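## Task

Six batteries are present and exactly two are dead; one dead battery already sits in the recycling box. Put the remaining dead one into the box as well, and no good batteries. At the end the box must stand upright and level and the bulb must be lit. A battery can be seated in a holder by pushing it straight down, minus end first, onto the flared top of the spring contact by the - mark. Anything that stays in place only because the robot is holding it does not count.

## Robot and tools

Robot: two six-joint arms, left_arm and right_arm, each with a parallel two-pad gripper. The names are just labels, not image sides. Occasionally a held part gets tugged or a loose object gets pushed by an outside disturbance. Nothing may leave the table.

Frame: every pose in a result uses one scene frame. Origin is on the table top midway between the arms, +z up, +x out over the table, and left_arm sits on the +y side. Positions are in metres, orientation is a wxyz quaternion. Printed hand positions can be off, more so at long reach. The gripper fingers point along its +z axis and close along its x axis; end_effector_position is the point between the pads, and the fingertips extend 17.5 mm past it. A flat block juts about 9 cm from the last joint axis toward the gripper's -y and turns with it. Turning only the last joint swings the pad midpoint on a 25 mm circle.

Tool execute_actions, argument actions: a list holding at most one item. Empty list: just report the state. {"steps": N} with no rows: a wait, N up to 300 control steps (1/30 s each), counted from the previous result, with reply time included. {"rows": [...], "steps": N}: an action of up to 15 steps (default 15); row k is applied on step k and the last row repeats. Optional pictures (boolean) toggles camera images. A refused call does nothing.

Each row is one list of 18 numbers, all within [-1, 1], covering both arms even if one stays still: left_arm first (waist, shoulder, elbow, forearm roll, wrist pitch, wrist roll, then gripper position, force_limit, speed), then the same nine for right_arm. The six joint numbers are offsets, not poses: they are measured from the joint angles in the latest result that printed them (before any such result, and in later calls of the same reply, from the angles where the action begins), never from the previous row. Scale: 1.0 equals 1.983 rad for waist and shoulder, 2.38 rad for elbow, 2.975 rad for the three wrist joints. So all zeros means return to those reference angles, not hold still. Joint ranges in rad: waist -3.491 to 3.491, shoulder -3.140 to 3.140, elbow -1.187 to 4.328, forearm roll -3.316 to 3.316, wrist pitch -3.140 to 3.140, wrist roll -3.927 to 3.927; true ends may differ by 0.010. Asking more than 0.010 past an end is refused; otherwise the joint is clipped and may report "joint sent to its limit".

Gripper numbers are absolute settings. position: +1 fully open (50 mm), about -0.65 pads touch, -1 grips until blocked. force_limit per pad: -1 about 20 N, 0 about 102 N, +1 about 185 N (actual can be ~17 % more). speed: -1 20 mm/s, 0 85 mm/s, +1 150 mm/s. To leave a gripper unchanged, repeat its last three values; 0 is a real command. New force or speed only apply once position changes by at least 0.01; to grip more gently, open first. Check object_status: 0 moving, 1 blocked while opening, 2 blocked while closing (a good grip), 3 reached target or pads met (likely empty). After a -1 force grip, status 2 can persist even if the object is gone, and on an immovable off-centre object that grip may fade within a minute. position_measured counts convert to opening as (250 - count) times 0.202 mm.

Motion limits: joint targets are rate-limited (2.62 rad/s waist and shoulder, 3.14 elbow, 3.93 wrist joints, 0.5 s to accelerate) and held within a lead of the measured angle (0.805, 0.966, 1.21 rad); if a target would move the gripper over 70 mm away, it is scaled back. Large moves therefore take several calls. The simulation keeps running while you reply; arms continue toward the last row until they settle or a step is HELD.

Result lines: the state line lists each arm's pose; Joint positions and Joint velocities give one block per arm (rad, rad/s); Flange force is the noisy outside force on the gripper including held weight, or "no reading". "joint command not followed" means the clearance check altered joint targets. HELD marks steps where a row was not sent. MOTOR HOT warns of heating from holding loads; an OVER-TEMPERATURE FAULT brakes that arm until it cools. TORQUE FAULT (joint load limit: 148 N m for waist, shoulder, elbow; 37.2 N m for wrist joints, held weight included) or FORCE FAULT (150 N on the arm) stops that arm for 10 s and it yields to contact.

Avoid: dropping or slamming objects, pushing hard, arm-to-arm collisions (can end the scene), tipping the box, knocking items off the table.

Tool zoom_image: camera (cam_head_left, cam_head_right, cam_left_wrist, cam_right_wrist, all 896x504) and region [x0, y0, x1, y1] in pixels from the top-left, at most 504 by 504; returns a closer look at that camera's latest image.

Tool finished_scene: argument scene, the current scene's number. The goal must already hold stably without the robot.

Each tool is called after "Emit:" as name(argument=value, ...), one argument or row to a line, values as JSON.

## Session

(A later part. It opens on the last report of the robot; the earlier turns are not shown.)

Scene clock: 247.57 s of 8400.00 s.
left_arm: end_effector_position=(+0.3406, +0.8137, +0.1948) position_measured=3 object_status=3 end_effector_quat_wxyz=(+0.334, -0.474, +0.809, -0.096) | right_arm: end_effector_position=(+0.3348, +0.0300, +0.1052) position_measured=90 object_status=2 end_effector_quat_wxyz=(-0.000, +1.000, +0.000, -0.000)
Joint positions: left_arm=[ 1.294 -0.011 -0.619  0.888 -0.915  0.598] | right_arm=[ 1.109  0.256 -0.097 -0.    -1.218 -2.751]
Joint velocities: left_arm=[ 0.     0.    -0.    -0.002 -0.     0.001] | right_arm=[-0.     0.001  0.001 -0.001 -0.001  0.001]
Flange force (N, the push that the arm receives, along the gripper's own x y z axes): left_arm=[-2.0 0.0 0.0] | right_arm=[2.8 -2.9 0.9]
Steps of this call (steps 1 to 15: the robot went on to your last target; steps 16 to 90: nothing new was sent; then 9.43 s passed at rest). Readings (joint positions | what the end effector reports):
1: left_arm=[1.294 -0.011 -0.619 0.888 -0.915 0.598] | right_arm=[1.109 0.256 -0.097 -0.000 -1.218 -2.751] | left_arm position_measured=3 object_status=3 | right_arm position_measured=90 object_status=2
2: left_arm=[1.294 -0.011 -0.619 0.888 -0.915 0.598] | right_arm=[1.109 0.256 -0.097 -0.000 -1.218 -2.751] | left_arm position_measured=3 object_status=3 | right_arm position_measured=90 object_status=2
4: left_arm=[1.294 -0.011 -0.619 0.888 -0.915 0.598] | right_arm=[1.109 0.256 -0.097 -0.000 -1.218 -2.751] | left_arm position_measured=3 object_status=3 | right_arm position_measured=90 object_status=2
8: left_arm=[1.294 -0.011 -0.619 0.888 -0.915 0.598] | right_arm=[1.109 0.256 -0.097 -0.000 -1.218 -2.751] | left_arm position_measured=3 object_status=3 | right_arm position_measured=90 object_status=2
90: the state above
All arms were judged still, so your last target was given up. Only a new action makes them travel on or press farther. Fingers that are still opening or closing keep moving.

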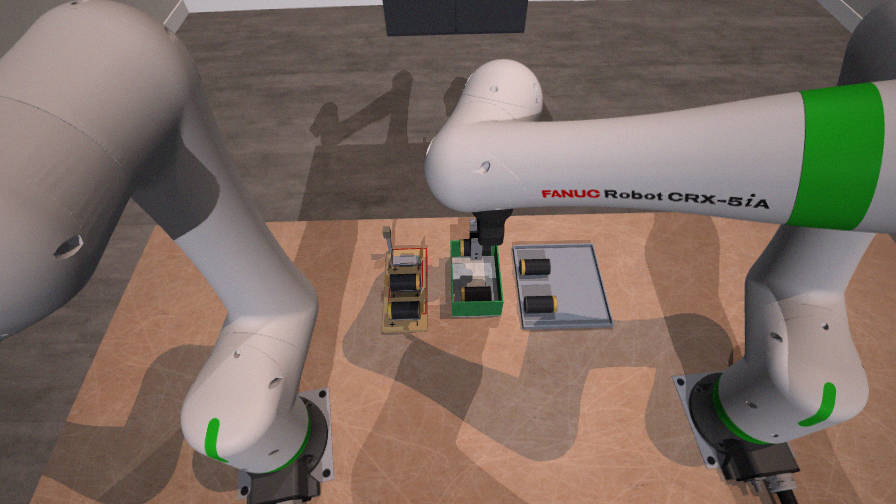

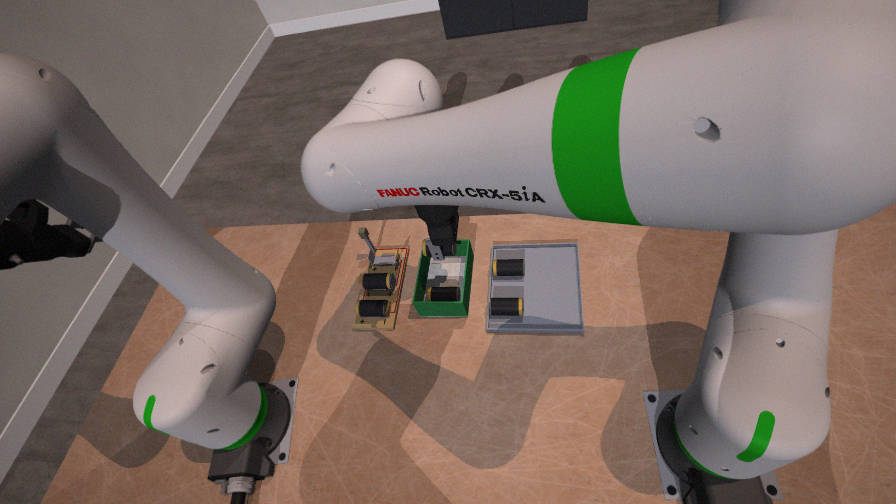

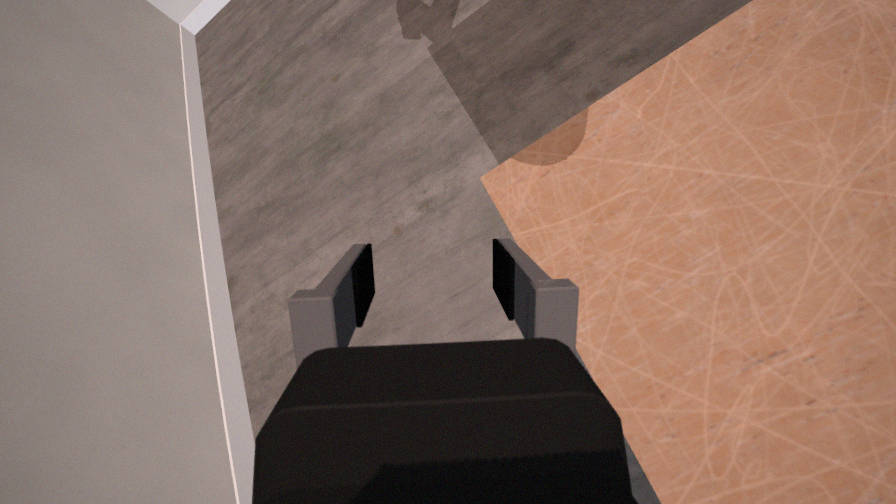

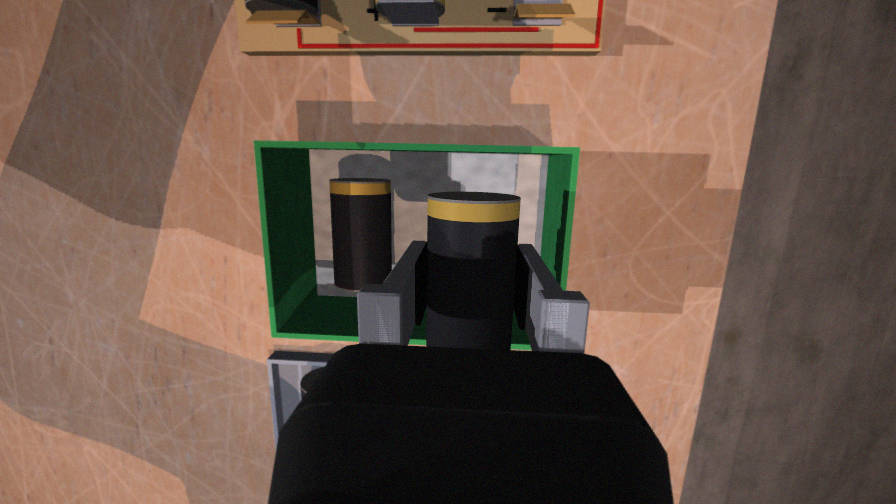

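Emit:
execute_actions(
  actions=[
    {"rows":[[0,0,0,0,0,0,1,0,0,0.0026,0.0022,0.0023,0,-0.0004,-0.0017,-1,-0.5,-0.3],[0,0,0,0,0,0,1,0,0,0.0052,0.0044,0.0046,0,-0.0008,-0.0035,-1,-0.5,-0.3],[0,0,0,0,0,0,1,0,0,0.0052,0.0044,0.0046,0,-0.0008,-0.0035,-1,-0.5,-0.3],[0,0,0,0,0,0,1,0,0,0.0052,0.0044,0.0046,0,-0.0008,-0.0035,-1,-0.5,-0.3],[0,0,0,0,0,0,1,0,0,0.0052,0.007,0.0014,0,0.0036,-0.0035,-1,-0.5,-0.3],[0,0,0,0,0,0,1,0,0,0.0052,0.0097,-0.0019,0,0.008,-0.0035,-1,-0.5,-0.3],[0,0,0,0,0,0,1,0,0,0.0052,0.0124,-0.0052,0,0.0125,-0.0035,-1,-0.5,-0.3],[0,0,0,0,0,0,1,0,0,0.0052,0.0152,-0.0084,0,0.0169,-0.0035,-1,-0.5,-0.3],[0,0,0,0,0,0,1,0,0,0.0052,0.018,-0.0116,0,0.0213,-0.0035,-1,-0.5,-0.3],[0,0,0,0,0,0,1,0,0,0.0052,0.0209,-0.0147,0,0.0257,-0.0035,-1,-0.5,-0.3]],"steps":15},
  ],
)

Scene clock: 257.77 s of 8400.00 s.
left_arm: end_effector_position=(+0.3406, +0.8137, +0.1948) position_measured=3 object_status=3 end_effector_quat_wxyz=(+0.334, -0.474, +0.809, -0.096) | right_arm: end_effector_position=(+0.3318, +0.0368, +0.0703) position_measured=90 object_status=2 end_effector_quat_wxyz=(-0.000, +1.000, +0.000, -0.000)
Joint positions: left_arm=[ 1.294 -0.011 -0.619  0.888 -0.915  0.598] | right_arm=[ 1.119  0.297 -0.132 -0.    -1.142 -2.762]
Joint velocities: left_arm=[ 0.     0.    -0.001 -0.001 -0.    -0.   ] | right_arm=[ 0.    -0.001 -0.003 -0.     0.003 -0.002]
Flange force (N, the push that the arm receives, along the gripper's own x y z axes): left_arm=[-2.5 -0.5 0.2] | right_arm=[8.9 -4.6 -2.1]
Steps of this call (steps 1 to 90: nothing new was sent; then 6.70 s passed at rest; steps 91 to 105: all 15 steps of this action). Readings (joint positions | what the end effector reports):
91: left_arm=[1.294 -0.011 -0.619 0.888 -0.915 0.598] | right_arm=[1.109 0.256 -0.097 -0.000 -1.218 -2.751] | left_arm position_measured=3 object_status=3 | right_arm position_measured=90 object_status=2
92: left_arm=[1.294 -0.011 -0.619 0.888 -0.915 0.598] | right_arm=[1.110 0.257 -0.095 -0.000 -1.219 -2.752] | left_arm position_measured=3 object_status=3 | right_arm position_measured=90 object_status=2
94: left_arm=[1.294 -0.011 -0.619 0.888 -0.915 0.598] | right_arm=[1.117 0.263 -0.087 -0.000 -1.220 -2.760] | left_arm position_measured=3 object_status=3 | right_arm position_measured=90 object_status=2
98: left_arm=[1.294 -0.011 -0.619 0.888 -0.915 0.598] | right_arm=[1.119 0.274 -0.100 -0.000 -1.197 -2.761] | left_arm position_measured=3 object_status=3 | right_arm position_measured=90 object_status=2
105: the state above

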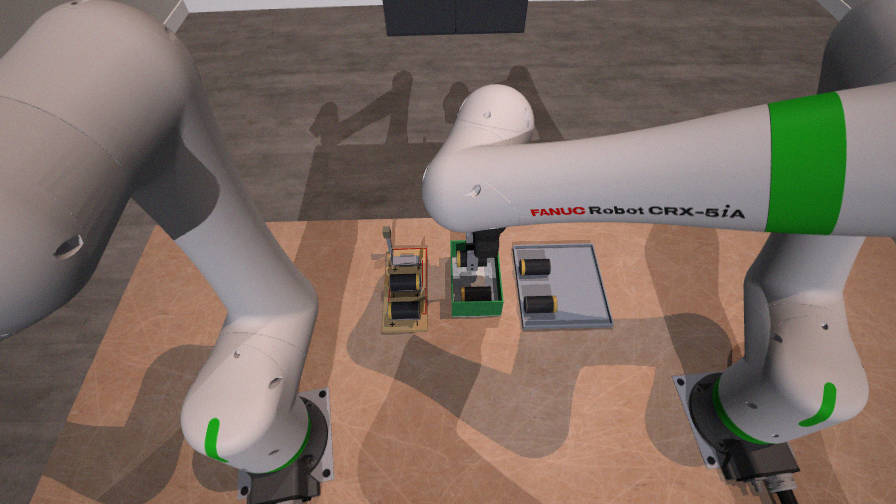

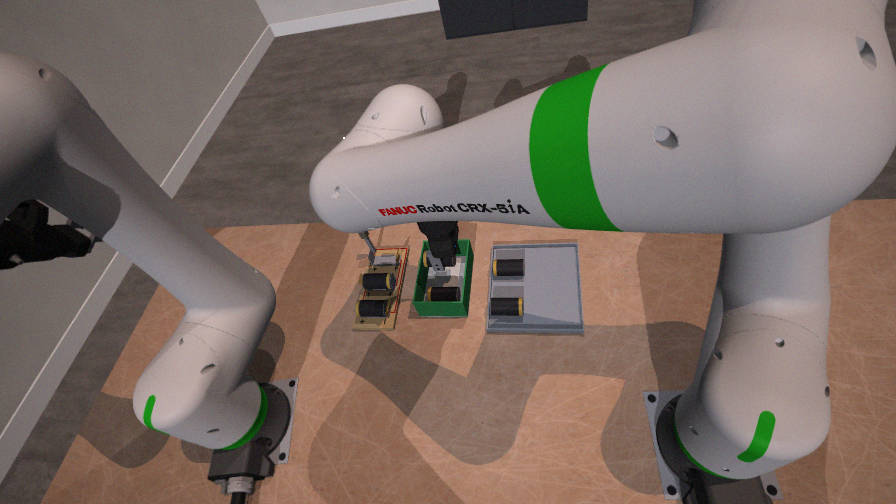

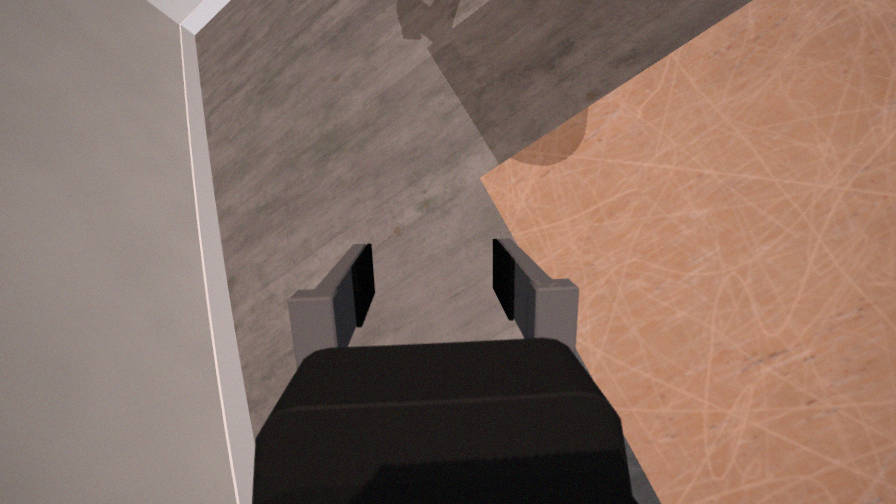

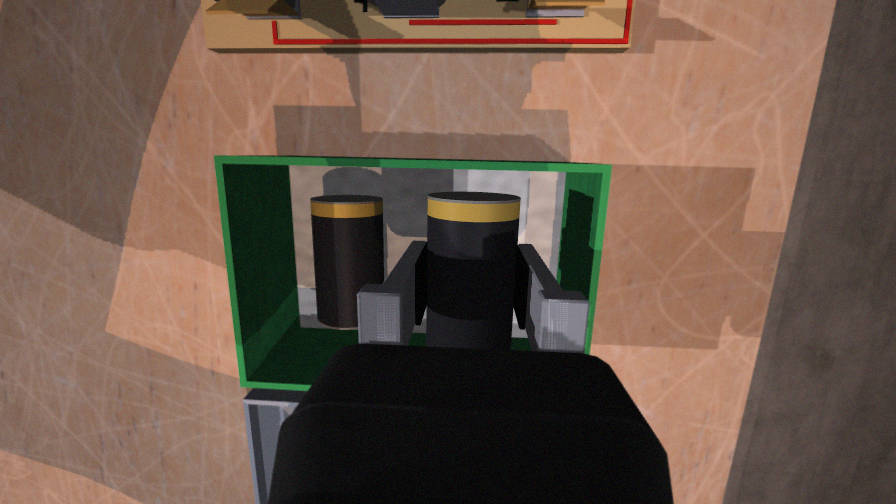

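Emit:
execute_actions(
  actions=[
    {"rows":[[0,0,0,0,0,0,1,0,0,0,0.0027,-0.0025,0,0.0038,0,-1,-0.5,-0.3],[0,0,0,0,0,0,1,0,0,0,0.0054,-0.0049,0,0.0075,0,-1,-0.5,-0.3],[0,0,0,0,0,0,1,0,0,0,0.0082,-0.0073,0,0.0113,0,-1,-0.5,-0.3],[0,0,0,0,0,0,1,0,0,0,0.011,-0.0096,0,0.015,0,-1,-0.5,-0.3],[0,0,0,0,0,0,1,0,0,0,0.0139,-0.0119,0,0.0188,0,-1,-0.5,-0.3],[0,0,0,0,0,0,1,0,0,0,0.0168,-0.0142,0,0.0225,0,-1,-0.5,-0.3],[0,0,0,0,0,0,1,0,0,0,0.0191,-0.016,0,0.0255,0,-1,-0.5,-0.3],[0,0,0,0,0,0,1,0,0,0,0.0209,-0.0173,0,0.0278,0,-1,-0.5,-0.3],[0,0,0,0,0,0,1,0,0,0,0.0221,-0.0182,0,0.0293,0,-1,-0.5,-0.3],[0,0,0,0,0,0,1,0,0,0,0.023,-0.0188,0,0.0304,0,-1,-0.5,-0.3],[0,0,0,0,0,0,1,0,0,0,0.0236,-0.0193,0,0.0311,0,-1,-0.5,-0.3],[0,0,0,0,0,0,1,0,0,0,0.024,-0.0196,0,0.0317,0,-1,-0.5,-0.3]],"steps":15},
  ],
  pictures=false,
)

Emit:
execute_actions(
  actions=[
    {"rows":[[0,0,0,0,0,0,1,0,0,0,0,0,0,0,0,0.65,-0.5,0]],"steps":8},
  ],
)

Scene clock: 265.33 s of 8400.00 s.
left_arm: end_effector_position=(+0.3406, +0.8137, +0.1948) position_measured=3 object_status=3 end_effector_quat_wxyz=(+0.334, -0.474, +0.809, -0.096) | right_arm: end_effector_position=(+0.3318, +0.0368, +0.0282) position_measured=90 object_status=2 end_effector_quat_wxyz=(-0.000, +1.000, +0.000, +0.000)
Joint positions: left_arm=[ 1.294 -0.011 -0.619  0.888 -0.915  0.598] | right_arm=[ 1.119  0.345 -0.178 -0.    -1.048 -2.762]
Joint velocities: left_arm=[-0.     0.     0.003 -0.    -0.001  0.001] | right_arm=[-0.001  0.001 -0.002  0.     0.005  0.   ]
Flange force (N, the push that the arm receives, along the gripper's own x y z axes): left_arm=[-3.1 -0.4 0.9] | right_arm=[3.1 -1.7 2.4]
Steps of this call (steps 1 to 15: the robot went on to your last target; steps 16 to 90: nothing new was sent; then 4.07 s passed at rest; steps 91 to 105: all 15 steps of this action). Readings (joint positions | what the end effector reports):
91: left_arm=[1.294 -0.011 -0.619 0.888 -0.915 0.598] | right_arm=[1.119 0.297 -0.132 -0.000 -1.142 -2.762] | left_arm position_measured=3 object_status=3 | right_arm position_measured=90 object_status=2
92: left_arm=[1.294 -0.011 -0.619 0.888 -0.915 0.598] | right_arm=[1.119 0.299 -0.133 0.000 -1.138 -2.762] | left_arm position_measured=3 object_status=3 | right_arm position_measured=90 object_status=2
94: left_arm=[1.294 -0.011 -0.619 0.888 -0.915 0.598] | right_arm=[1.119 0.307 -0.143 0.000 -1.121 -2.762] | left_arm position_measured=3 object_status=3 | right_arm position_measured=90 object_status=2
98: left_arm=[1.294 -0.011 -0.619 0.888 -0.915 0.598] | right_arm=[1.119 0.329 -0.164 -0.000 -1.078 -2.762] | left_arm position_measured=3 object_status=3 | right_arm position_measured=90 object_status=2
105: the state above

Scene clock: 265.60 s of 8400.00 s.
left_arm: end_effector_position=(+0.3406, +0.8137, +0.1948) position_measured=3 object_status=3 end_effector_quat_wxyz=(+0.334, -0.474, +0.809, -0.096) | right_arm: end_effector_position=(+0.3318, +0.0368, +0.0282) position_measured=56 object_status=0 end_effector_quat_wxyz=(-0.000, +1.000, +0.000, +0.000)
Joint positions: left_arm=[ 1.294 -0.011 -0.619  0.888 -0.915  0.598] | right_arm=[ 1.119  0.345 -0.178 -0.    -1.048 -2.762]
Joint velocities: left_arm=[-0. -0.  0. -0. -0. -0.] | right_arm=[-0.001  0.    -0.    -0.     0.001  0.002]
Flange force (N, the push that the arm receives, along the gripper's own x y z axes): left_arm=[-1.9 -1.4 0.0] | right_arm=[3.8 -1.0 -0.1]
Steps of this call (steps 1 to 8: all 8 steps of this action). Readings (joint positions | what the end effector reports):
1: left_arm=[1.294 -0.011 -0.619 0.888 -0.915 0.598] | right_arm=[1.119 0.345 -0.178 -0.000 -1.048 -2.762] | left_arm position_measured=3 object_status=3 | right_arm position_measured=85 object_status=0
2: left_arm=[1.294 -0.011 -0.619 0.888 -0.915 0.598] | right_arm=[1.119 0.345 -0.178 -0.000 -1.048 -2.762] | left_arm position_measured=3 object_status=3 | right_arm position_measured=71 object_status=0
4: left_arm=[1.294 -0.011 -0.619 0.888 -0.915 0.598] | right_arm=[1.119 0.345 -0.178 -0.000 -1.048 -2.762] | left_arm position_measured=3 object_status=3 | right_arm position_measured=56 object_status=0
8: the state above

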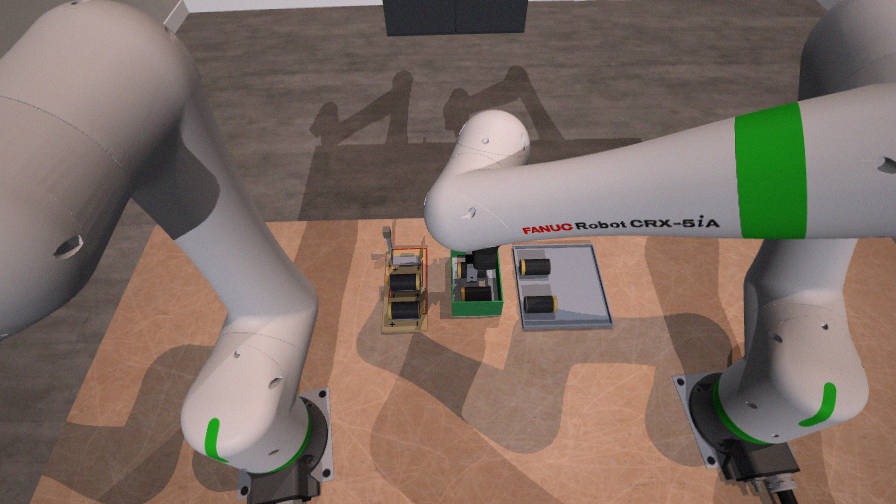

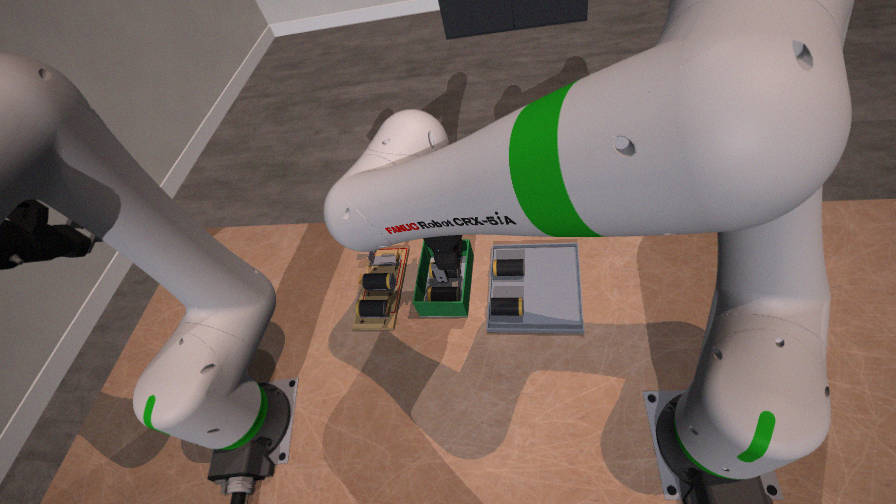

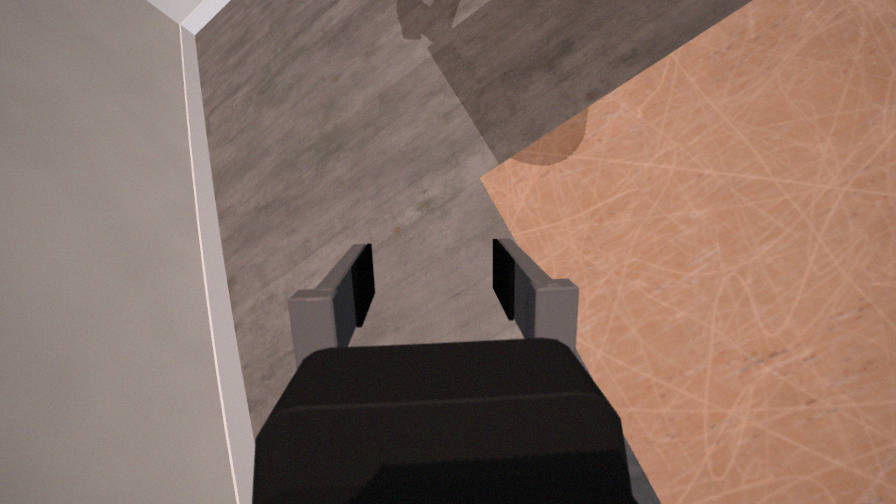

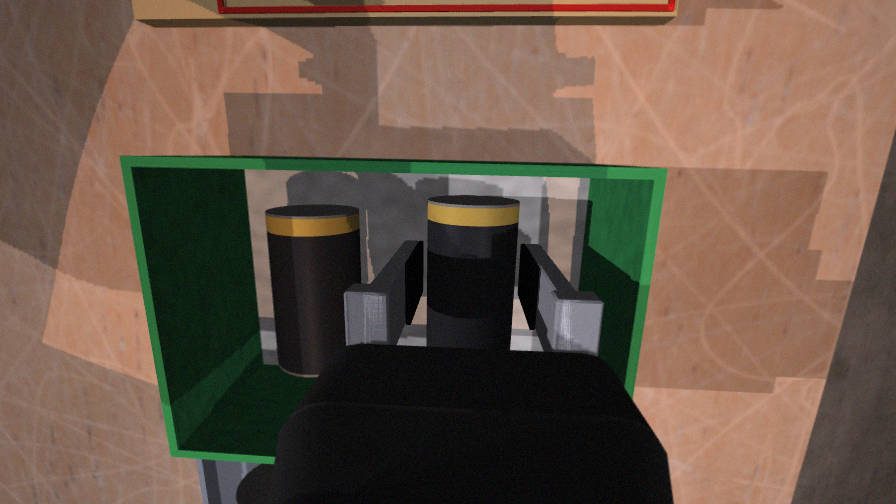

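Emit:
execute_actions(
  actions=[
    {"rows":[[0,0,0,0,0,0,1,0,0,0,-0.003,0.0023,0,-0.0038,0,0.65,-0.5,0],[0,0,0,0,0,0,1,0,0,0,-0.0075,0.0057,0,-0.0095,0,0.65,-0.5,0],[0,0,0,0,0,0,1,0,0,0,-0.013,0.0101,0,-0.0167,0,0.65,-0.5,0],[0,0,0,0,0,0,1,0,0,0,-0.0185,0.0148,0,-0.0242,0,0.65,-0.5,0],[0,0,0,0,0,0,1,0,0,0,-0.0238,0.0195,0,-0.0315,0,0.65,-0.5,0],[0,0,0,0,0,0,1,0,0,0,-0.0288,0.0247,0,-0.039,0,0.65,-0.5,0],[0,0,0,0,0,0,1,0,0,0,-0.0335,0.0302,0,-0.0465,0,0.65,-0.5,0],[0,0,0,0,0,0,1,0,0,0,-0.038,0.0358,0,-0.054,0,0.65,-0.5,0],[0,0,0,0,0,0,1,0,0,0,-0.0403,0.0387,0,-0.0579,0,0.65,-0.5,0],[0,0,0,0,0,0,1,0,0,0,-0.0403,0.0387,0,-0.0579,0,0.65,-0.5,0],[0,0,0,0,0,0,1,0,0,0,-0.0403,0.0387,0,-0.0579,0,0.65,-0.5,0],[0,0,0,0,0,0,1,0,0,0,-0.0403,0.0387,0,-0.0579,0,0.65,-0.5,0],[0,0,0,0,0,0,1,0,0,-0.0679,-0.1589,-0.0855,0,-0.0376,0.0453,0.9,-0.5,0]],"steps":15},
  ],
  pictures=false,
)

Emit:
execute_actions(
  actions=[
    {"steps":24},
  ],
)

Scene clock: 271.97 s of 8400.00 s.
left_arm: end_effector_position=(+0.3406, +0.8137, +0.1948) position_measured=3 object_status=3 end_effector_quat_wxyz=(+0.334, -0.474, +0.809, -0.096) | right_arm: end_effector_position=(+0.3326, +0.0309, +0.1050) position_measured=24 object_status=0 end_effector_quat_wxyz=(-0.000, +1.000, +0.000, +0.000)
Joint positions: left_arm=[ 1.294 -0.011 -0.619  0.888 -0.915  0.598] | right_arm=[ 1.113  0.254 -0.099  0.    -1.217 -2.756]
Joint velocities: left_arm=[ 0.     0.    -0.002  0.001  0.    -0.002] | right_arm=[-0.178 -0.312 -0.389 -0.001  0.108  0.184]
Flange force (N, the push that the arm receives, along the gripper's own x y z axes): left_arm=[-2.2 -0.7 0.5] | right_arm=[6.2 -34.2 6.7]
Steps of this call (steps 1 to 15: the robot went on to your last target; steps 16 to 90: nothing new was sent; then 2.87 s passed at rest; steps 91 to 105: all 15 steps of this action). Readings (joint positions | what the end effector reports):
91: left_arm=[1.294 -0.011 -0.619 0.888 -0.915 0.598] | right_arm=[1.119 0.345 -0.178 -0.000 -1.048 -2.762] | left_arm position_measured=3 object_status=3 | right_arm position_measured=56 object_status=3
92: left_arm=[1.294 -0.011 -0.619 0.888 -0.915 0.598] | right_arm=[1.119 0.343 -0.176 -0.000 -1.052 -2.762] | left_arm position_measured=3 object_status=3 | right_arm position_measured=56 object_status=3
94: left_arm=[1.294 -0.011 -0.619 0.888 -0.915 0.598] | right_arm=[1.119 0.331 -0.166 -0.000 -1.074 -2.762] | left_arm position_measured=3 object_status=3 | right_arm position_measured=56 object_status=3
98: left_arm=[1.294 -0.011 -0.619 0.888 -0.915 0.598] | right_arm=[1.119 0.295 -0.127 -0.000 -1.148 -2.762] | left_arm position_measured=3 object_status=3 | right_arm position_measured=56 object_status=3
105: the state above

Scene clock: 272.77 s of 8400.00 s.
left_arm: end_effector_position=(+0.3406, +0.8137, +0.1948) position_measured=3 object_status=3 end_effector_quat_wxyz=(+0.334, -0.474, +0.809, -0.096) | right_arm: end_effector_position=(+0.3348, -0.1000, +0.0950) position_measured=18 object_status=3 end_effector_quat_wxyz=(-0.000, +1.000, +0.000, -0.000)
Joint positions: left_arm=[ 1.294 -0.011 -0.619  0.888 -0.915  0.598] | right_arm=[ 0.984  0.029 -0.382 -0.    -1.16  -2.627]
Joint velocities: left_arm=[-0.    -0.001 -0.001  0.    -0.    -0.001] | right_arm=[-0.001 -0.001 -0.001  0.001  0.001  0.002]
Flange force (N, the push that the arm receives, along the gripper's own x y z axes): left_arm=[-2.9 -0.3 0.9] | right_arm=[4.6 -0.1 0.1]
Steps of this call (steps 1 to 24: the robot went on to your last target). Readings (joint positions | what the end effector reports):
1: left_arm=[1.294 -0.011 -0.619 0.888 -0.915 0.598] | right_arm=[1.106 0.241 -0.116 0.000 -1.212 -2.748] | left_arm position_measured=3 object_status=3 | right_arm position_measured=18 object_status=0
2: left_arm=[1.294 -0.011 -0.619 0.888 -0.915 0.598] | right_arm=[1.095 0.222 -0.140 0.000 -1.207 -2.737] | left_arm position_measured=3 object_status=3 | right_arm position_measured=18 object_status=0
4: left_arm=[1.294 -0.011 -0.619 0.888 -0.915 0.598] | right_arm=[1.066 0.171 -0.203 0.000 -1.194 -2.709] | left_arm position_measured=3 object_status=3 | right_arm position_measured=18 object_status=0
8: left_arm=[1.294 -0.011 -0.619 0.888 -0.915 0.598] | right_arm=[1.010 0.075 -0.325 -0.000 -1.171 -2.653] | left_arm position_measured=3 object_status=3 | right_arm position_measured=18 object_status=3
24: the state above

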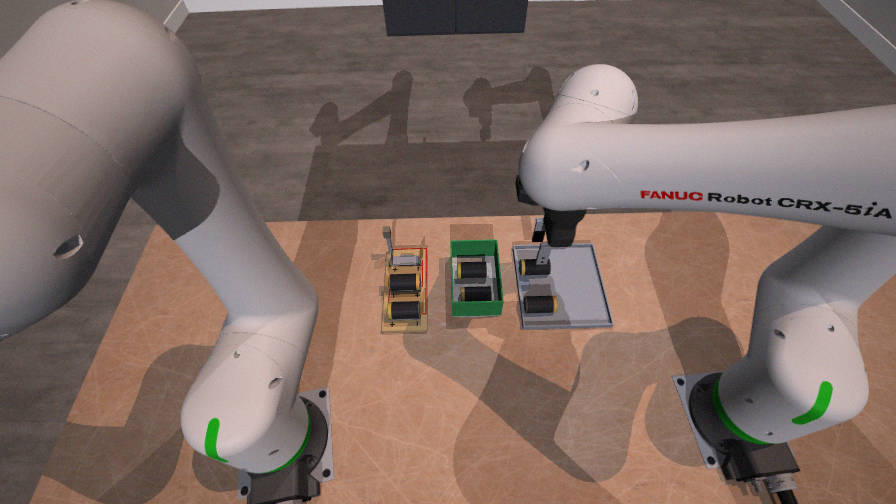

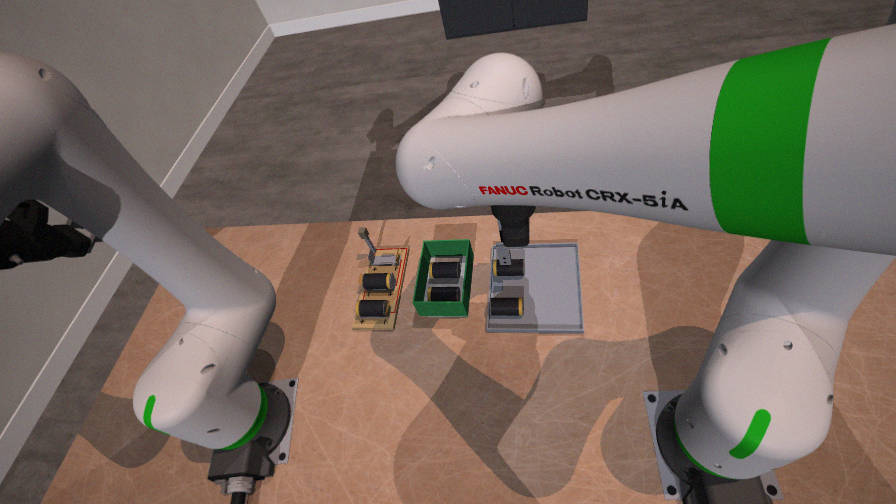

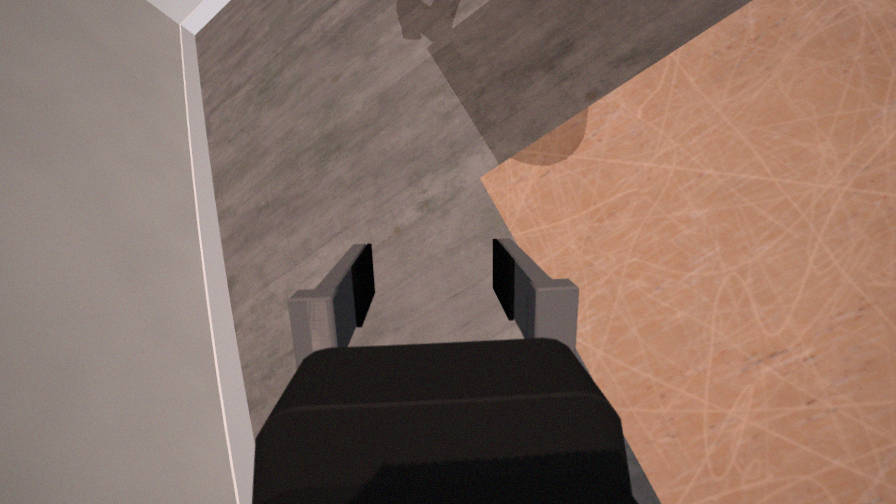

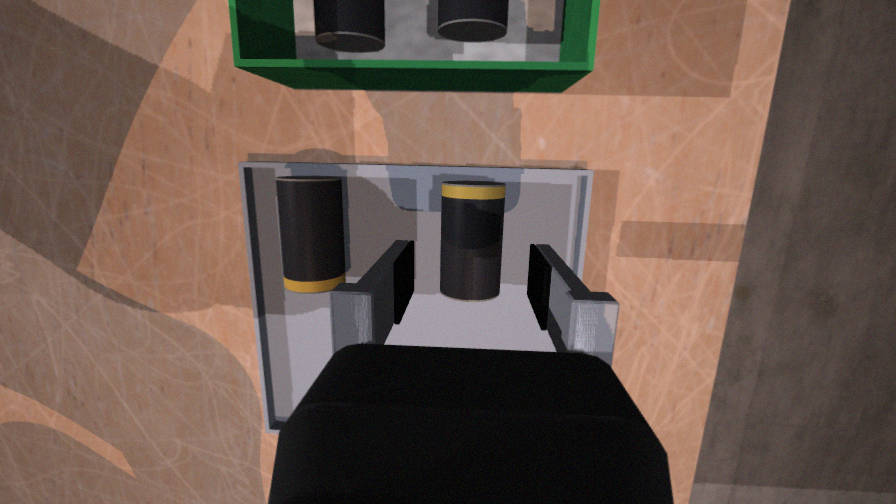

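Emit:
execute_actions(
  actions=[
    {"rows":[[0,0,0,0,0,0,1,0,0,0,0.0039,-0.0042,0,0.006,0,0.9,-0.5,0],[0,0,0,0,0,0,1,0,0,0,0.0079,-0.0083,0,0.0119,0,0.9,-0.5,0],[0,0,0,0,0,0,1,0,0,0,0.012,-0.0123,0,0.0178,0,0.9,-0.5,0],[0,0,0,0,0,0,1,0,0,0,0.0162,-0.0162,0,0.0238,0,0.9,-0.5,0],[0,0,0,0,0,0,1,0,0,0,0.0206,-0.02,0,0.0297,0,0.9,-0.5,0],[0,0,0,0,0,0,1,0,0,0,0.0253,-0.0236,0,0.0357,0,0.9,-0.5,0],[0,0,0,0,0,0,1,0,0,0,0.0301,-0.0271,0,0.0418,0,0.9,-0.5,0],[0,0,0,0,0,0,1,0,0,0,0.035,-0.0305,0,0.0478,0,0.9,-0.5,0],[0,0,0,0,0,0,1,0,0,0,0.0393,-0.0334,0,0.053,0,0.9,-0.5,0],[0,0,0,0,0,0,1,0,0,0,0.0423,-0.0353,0,0.0565,0,0.9,-0.5,0],[0,0,0,0,0,0,1,0,0,0,0.0443,-0.0366,0,0.0589,0,0.9,-0.5,0]],"steps":15},
  ],
  pictures=false,
)

Emit:
execute_actions(
  actions=[
    {"rows":[[0,0,0,0,0,0,1,0,0,0,0,0,0,0,0,-1,-0.5,-0.3]],"steps":14},
  ],
)

Scene clock: 278.83 s of 8400.00 s.
left_arm: end_effector_position=(+0.3406, +0.8137, +0.1948) position_measured=3 object_status=3 end_effector_quat_wxyz=(+0.334, -0.474, +0.809, -0.096) | right_arm: end_effector_position=(+0.3348, -0.0999, +0.0265) position_measured=18 object_status=3 end_effector_quat_wxyz=(-0.000, +1.000, +0.000, +0.000)
Joint positions: left_arm=[ 1.294 -0.011 -0.619  0.888 -0.915  0.598] | right_arm=[ 0.984  0.117 -0.468 -0.    -0.985 -2.627]
Joint velocities: left_arm=[-0.    -0.    -0.001  0.001 -0.     0.001] | right_arm=[-0.    -0.001 -0.001  0.001  0.01  -0.001]
Flange force (N, the push that the arm receives, along the gripper's own x y z axes): left_arm=[-0.5 -0.5 0.4] | right_arm=[2.4 2.2 1.8]
Steps of this call (steps 1 to 15: the robot went on to your last target; steps 16 to 90: nothing new was sent; then 2.57 s passed at rest; steps 91 to 105: all 15 steps of this action). Readings (joint positions | what the end effector reports):
91: left_arm=[1.294 -0.011 -0.619 0.888 -0.915 0.598] | right_arm=[0.984 0.029 -0.382 -0.000 -1.160 -2.627] | left_arm position_measured=3 object_status=3 | right_arm position_measured=18 object_status=3
92: left_arm=[1.294 -0.011 -0.619 0.888 -0.915 0.598] | right_arm=[0.984 0.030 -0.384 0.000 -1.157 -2.627] | left_arm position_measured=3 object_status=3 | right_arm position_measured=18 object_status=3
94: left_arm=[1.294 -0.011 -0.619 0.888 -0.915 0.598] | right_arm=[0.984 0.042 -0.398 0.000 -1.131 -2.627] | left_arm position_measured=3 object_status=3 | right_arm position_measured=18 object_status=3
98: left_arm=[1.294 -0.011 -0.619 0.888 -0.915 0.598] | right_arm=[0.984 0.075 -0.433 -0.000 -1.063 -2.627] | left_arm position_measured=3 object_status=3 | right_arm position_measured=18 object_status=3
105: the state above

Scene clock: 279.30 s of 8400.00 s.
left_arm: end_effector_position=(+0.3406, +0.8137, +0.1948) position_measured=3 object_status=3 end_effector_quat_wxyz=(+0.334, -0.474, +0.809, -0.096) | right_arm: end_effector_position=(+0.3348, -0.0999, +0.0265) position_measured=90 object_status=2 end_effector_quat_wxyz=(-0.000, +1.000, +0.000, +0.000)
Joint positions: left_arm=[ 1.294 -0.011 -0.619  0.888 -0.915  0.598] | right_arm=[ 0.984  0.117 -0.469 -0.    -0.984 -2.627]
Joint velocities: left_arm=[-0.    -0.    -0.001 -0.001 -0.     0.   ] | right_arm=[ 0.     0.    -0.001  0.     0.    -0.001]
Flange force (N, the push that the arm receives, along the gripper's own x y z axes): left_arm=[-1.6 -0.4 0.6] | right_arm=[5.0 -1.1 0.8]
Steps of this call (steps 1 to 14: all 14 steps of this action). Readings (joint positions | what the end effector reports):
1: left_arm=[1.294 -0.011 -0.619 0.888 -0.915 0.598] | right_arm=[0.984 0.117 -0.469 -0.000 -0.984 -2.627] | left_arm position_measured=3 object_status=3 | right_arm position_measured=22 object_status=0
2: left_arm=[1.294 -0.011 -0.619 0.888 -0.915 0.598] | right_arm=[0.984 0.117 -0.469 -0.000 -0.984 -2.627] | left_arm position_measured=3 object_status=3 | right_arm position_measured=33 object_status=0
4: left_arm=[1.294 -0.011 -0.619 0.888 -0.915 0.598] | right_arm=[0.984 0.117 -0.469 -0.000 -0.984 -2.627] | left_arm position_measured=3 object_status=3 | right_arm position_measured=54 object_status=0
8: left_arm=[1.294 -0.011 -0.619 0.888 -0.915 0.598] | right_arm=[0.984 0.117 -0.469 -0.000 -0.984 -2.627] | left_arm position_measured=3 object_status=3 | right_arm position_measured=90 object_status=0
14: the state above

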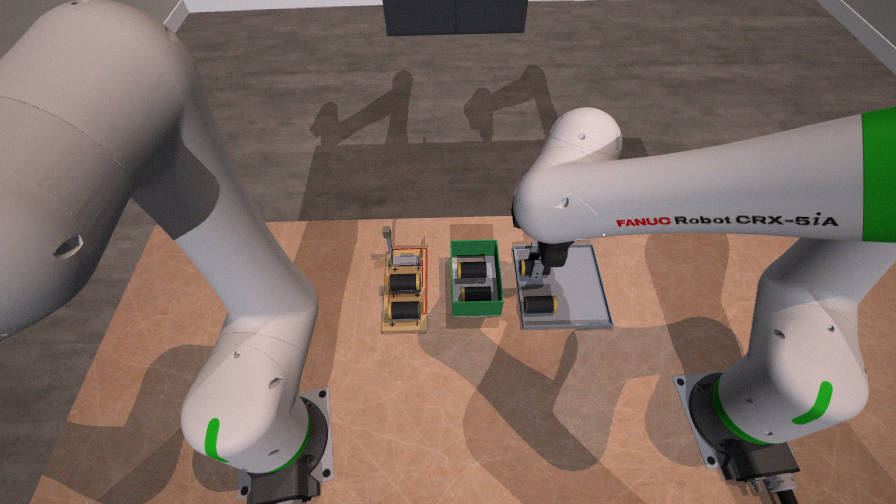

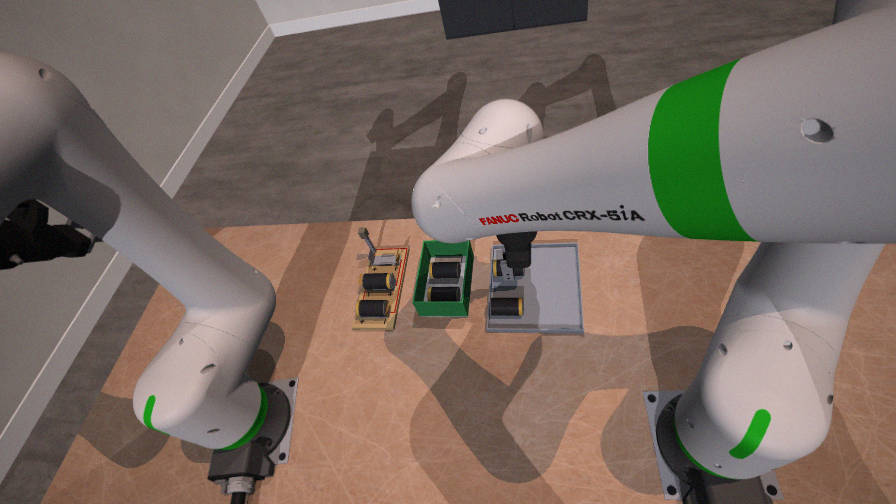

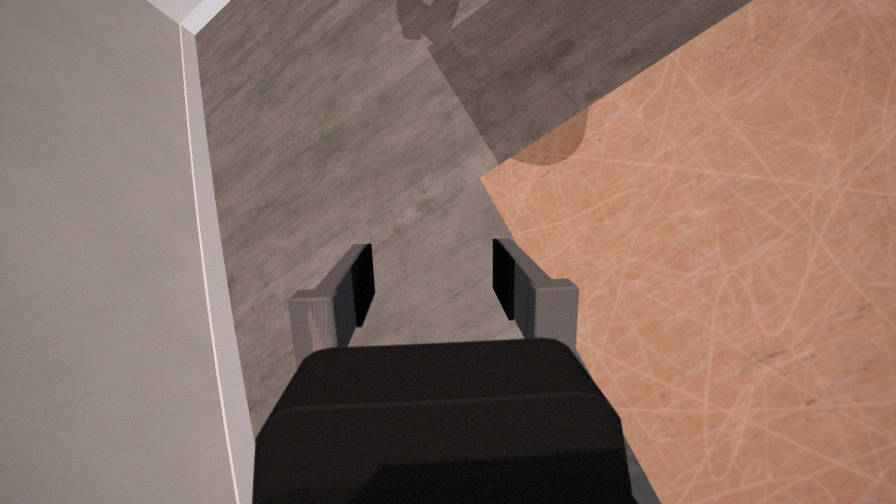

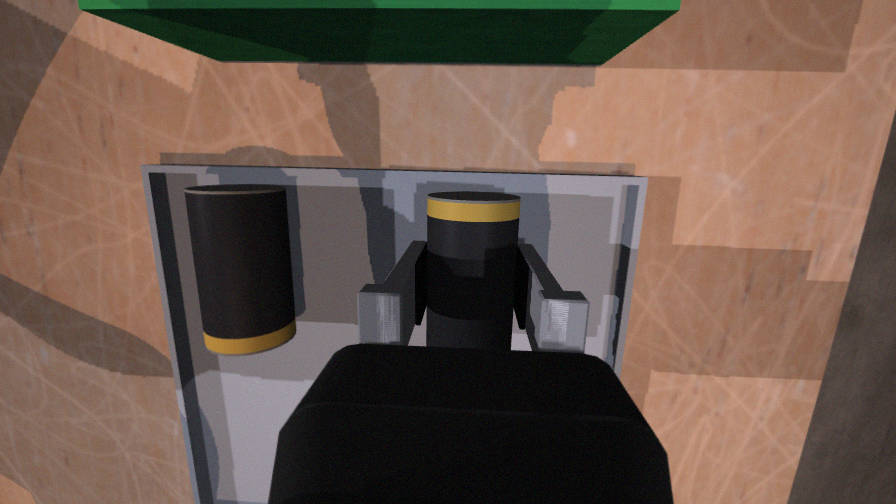

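Emit:
execute_actions(
  actions=[
    {"rows":[[0,0,0,0,0,0,1,0,0,0,-0.003,0.002,0,-0.0036,0,-1,-0.5,-0.3],[0,0,0,0,0,0,1,0,0,0,-0.0093,0.0061,0,-0.0111,0,-1,-0.5,-0.3],[0,0,0,0,0,0,1,0,0,0,-0.0165,0.0112,0,-0.02,0,-1,-0.5,-0.3],[0,0,0,0,0,0,1,0,0,0,-0.0237,0.0166,0,-0.0292,0,-1,-0.5,-0.3],[0,0,0,0,0,0,1,0,0,0,-0.0302,0.0223,0,-0.038,0,-1,-0.5,-0.3],[0,0,0,0,0,0,1,0,0,0,-0.0364,0.0283,0,-0.047,0,-1,-0.5,-0.3],[0,0,0,0,0,0,1,0,0,0,-0.0423,0.0345,0,-0.056,0,-1,-0.5,-0.3],[0,0,0,0,0,0,1,0,0,0,-0.0475,0.0405,0,-0.0642,0,-1,-0.5,-0.3],[0,0,0,0,0,0,1,0,0,0,-0.052,0.046,0,-0.0716,0,-1,-0.5,-0.3],[0,0,0,0,0,0,1,0,0,0,-0.052,0.046,0,-0.0716,0,-1,-0.5,-0.3],[0,0,0,0,0,0,1,0,0,0,-0.052,0.046,0,-0.0716,0,-1,-0.5,-0.3],[0,0,0,0,0,0,1,0,0,0,-0.052,0.046,0,-0.0716,0,-1,-0.5,-0.3],[0,0,0,0,0,0,1,0,0,0.0831,0.2395,0.3548,0,-0.1244,-0.0523,-1,-0.5,-0.3]],"steps":15},
  ],
  pictures=false,
)

Emit:
execute_actions(
  actions=[
    {"steps":32},
  ],
)

Scene clock: 288.60 s of 8400.00 s.
left_arm: end_effector_position=(+0.3406, +0.8137, +0.1948) position_measured=3 object_status=3 end_effector_quat_wxyz=(+0.334, -0.474, +0.809, -0.096) | right_arm: end_effector_position=(+0.3365, -0.0946, +0.1134) position_measured=90 object_status=2 end_effector_quat_wxyz=(-0.001, +1.000, +0.001, +0.001)
Joint positions: left_arm=[ 1.294 -0.011 -0.619  0.888 -0.915  0.598] | right_arm=[ 0.987  0.022 -0.343 -0.    -1.203 -2.629]
Joint velocities: left_arm=[ 0.     0.    -0.001 -0.001  0.     0.001] | right_arm=[ 0.088  0.284  0.453  0.001 -0.133 -0.089]
Flange force (N, the push that the arm receives, along the gripper's own x y z axes): left_arm=[-1.9 -0.1 -0.2] | right_arm=[-13.1 35.1 0.2]
Steps of this call (steps 1 to 15: the robot went on to your last target; steps 16 to 90: nothing new was sent; then 5.80 s passed at rest; steps 91 to 105: all 15 steps of this action). Readings (joint positions | what the end effector reports):
91: left_arm=[1.294 -0.011 -0.619 0.888 -0.915 0.598] | right_arm=[0.984 0.117 -0.468 -0.000 -0.985 -2.627] | left_arm position_measured=3 object_status=3 | right_arm position_measured=90 object_status=2
92: left_arm=[1.294 -0.011 -0.619 0.888 -0.915 0.598] | right_arm=[0.984 0.116 -0.467 -0.000 -0.988 -2.627] | left_arm position_measured=3 object_status=3 | right_arm position_measured=90 object_status=2
94: left_arm=[1.294 -0.011 -0.619 0.888 -0.915 0.598] | right_arm=[0.984 0.102 -0.456 -0.000 -1.013 -2.627] | left_arm position_measured=3 object_status=3 | right_arm position_measured=90 object_status=2
98: left_arm=[1.294 -0.011 -0.619 0.888 -0.915 0.598] | right_arm=[0.984 0.057 -0.413 -0.000 -1.101 -2.627] | left_arm position_measured=3 object_status=3 | right_arm position_measured=90 object_status=2
105: the state above

Scene clock: 289.67 s of 8400.00 s.
left_arm: end_effector_position=(+0.3406, +0.8137, +0.1948) position_measured=3 object_status=3 end_effector_quat_wxyz=(+0.334, -0.474, +0.809, -0.096) | right_arm: end_effector_position=(+0.3657, +0.1753, +0.1049) position_measured=90 object_status=2 end_effector_quat_wxyz=(-0.000, +1.000, +0.005, -0.000)
Joint positions: left_arm=[ 1.294 -0.011 -0.619  0.888 -0.915  0.598] | right_arm=[ 1.149  0.592  0.376 -0.    -1.355 -2.782]
Joint velocities: left_arm=[ 0.    -0.     0.001 -0.001 -0.    -0.001] | right_arm=[-0.001  0.001 -0.001  0.002  0.001 -0.001]
Flange force (N, the push that the arm receives, along the gripper's own x y z axes): left_arm=[-2.8 -1.0 0.1] | right_arm=[3.6 -3.6 0.7]
Steps of this call (steps 1 to 32: the robot went on to your last target). Readings (joint positions | what the end effector reports):
1: left_arm=[1.294 -0.011 -0.619 0.888 -0.915 0.598] | right_arm=[0.991 0.035 -0.324 -0.000 -1.208 -2.633] | left_arm position_measured=3 object_status=3 | right_arm position_measured=90 object_status=2
2: left_arm=[1.294 -0.011 -0.619 0.888 -0.915 0.598] | right_arm=[0.996 0.054 -0.298 -0.000 -1.215 -2.638] | left_arm position_measured=3 object_status=3 | right_arm position_measured=90 object_status=2
4: left_arm=[1.294 -0.011 -0.619 0.888 -0.915 0.598] | right_arm=[1.012 0.107 -0.229 -0.000 -1.229 -2.652] | left_arm position_measured=3 object_status=3 | right_arm position_measured=90 object_status=2
8: left_arm=[1.294 -0.011 -0.619 0.888 -0.915 0.598] | right_arm=[1.043 0.220 -0.089 -0.000 -1.258 -2.683] | left_arm position_measured=3 object_status=3 | right_arm position_measured=90 object_status=2
32: the state above

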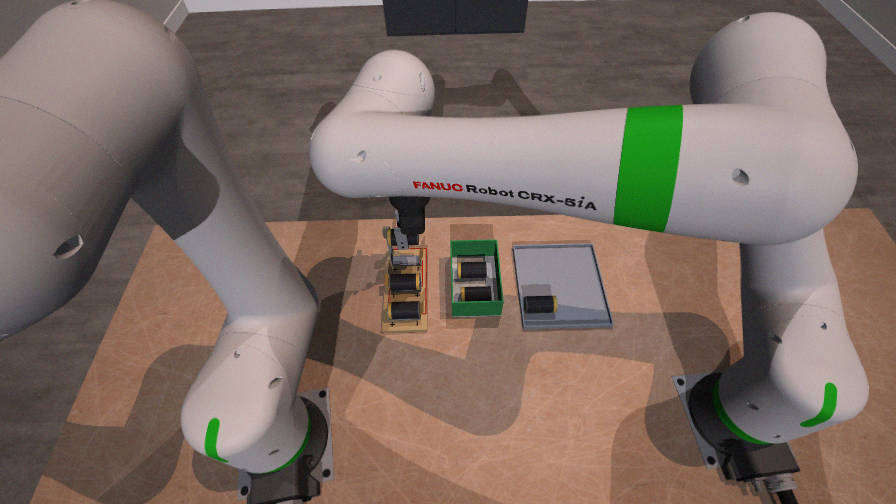

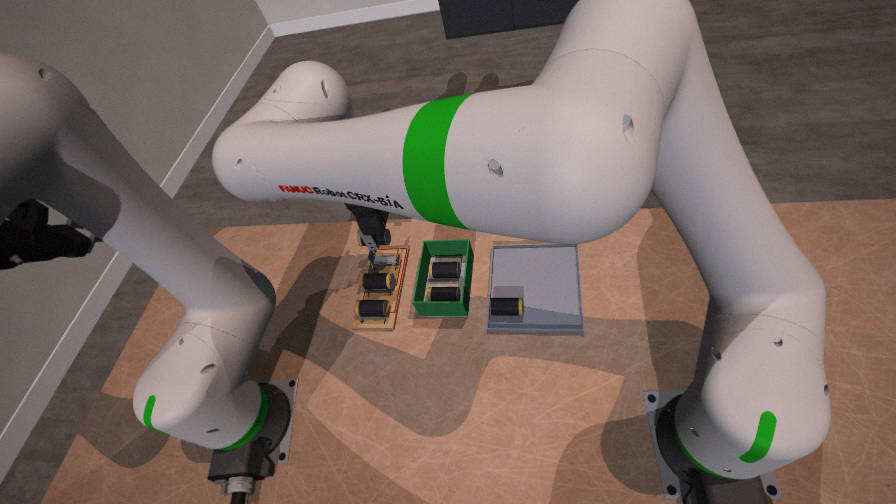

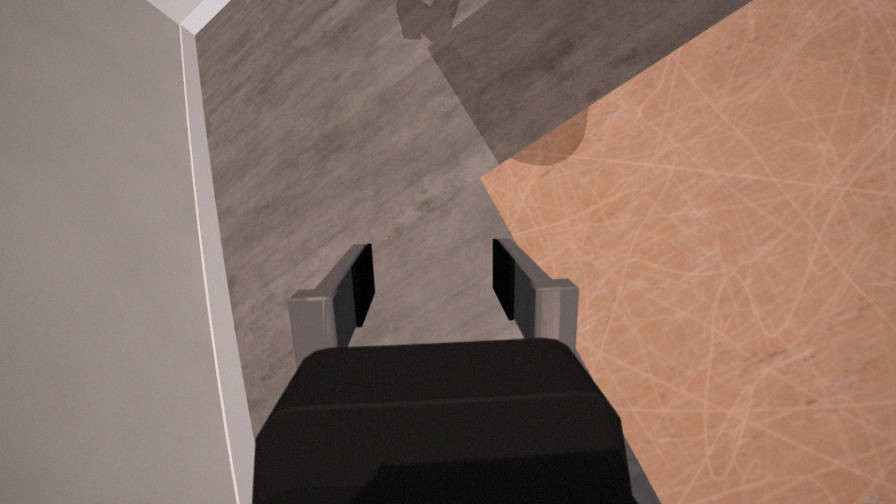

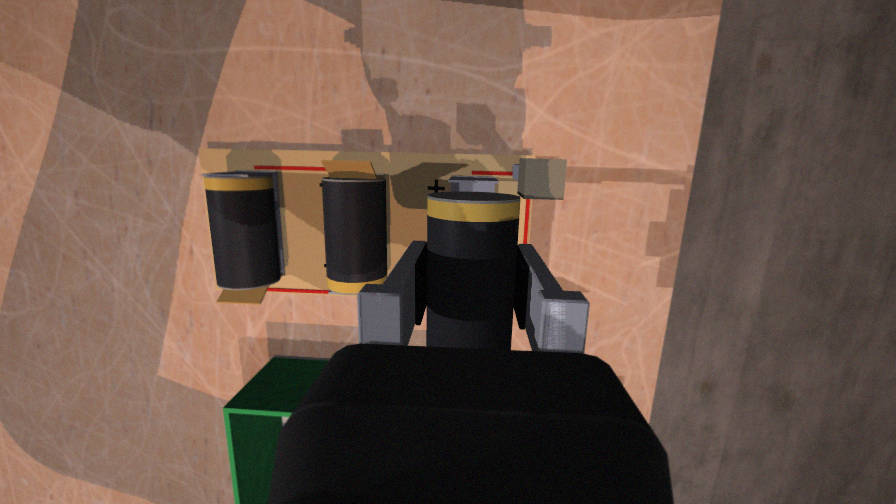

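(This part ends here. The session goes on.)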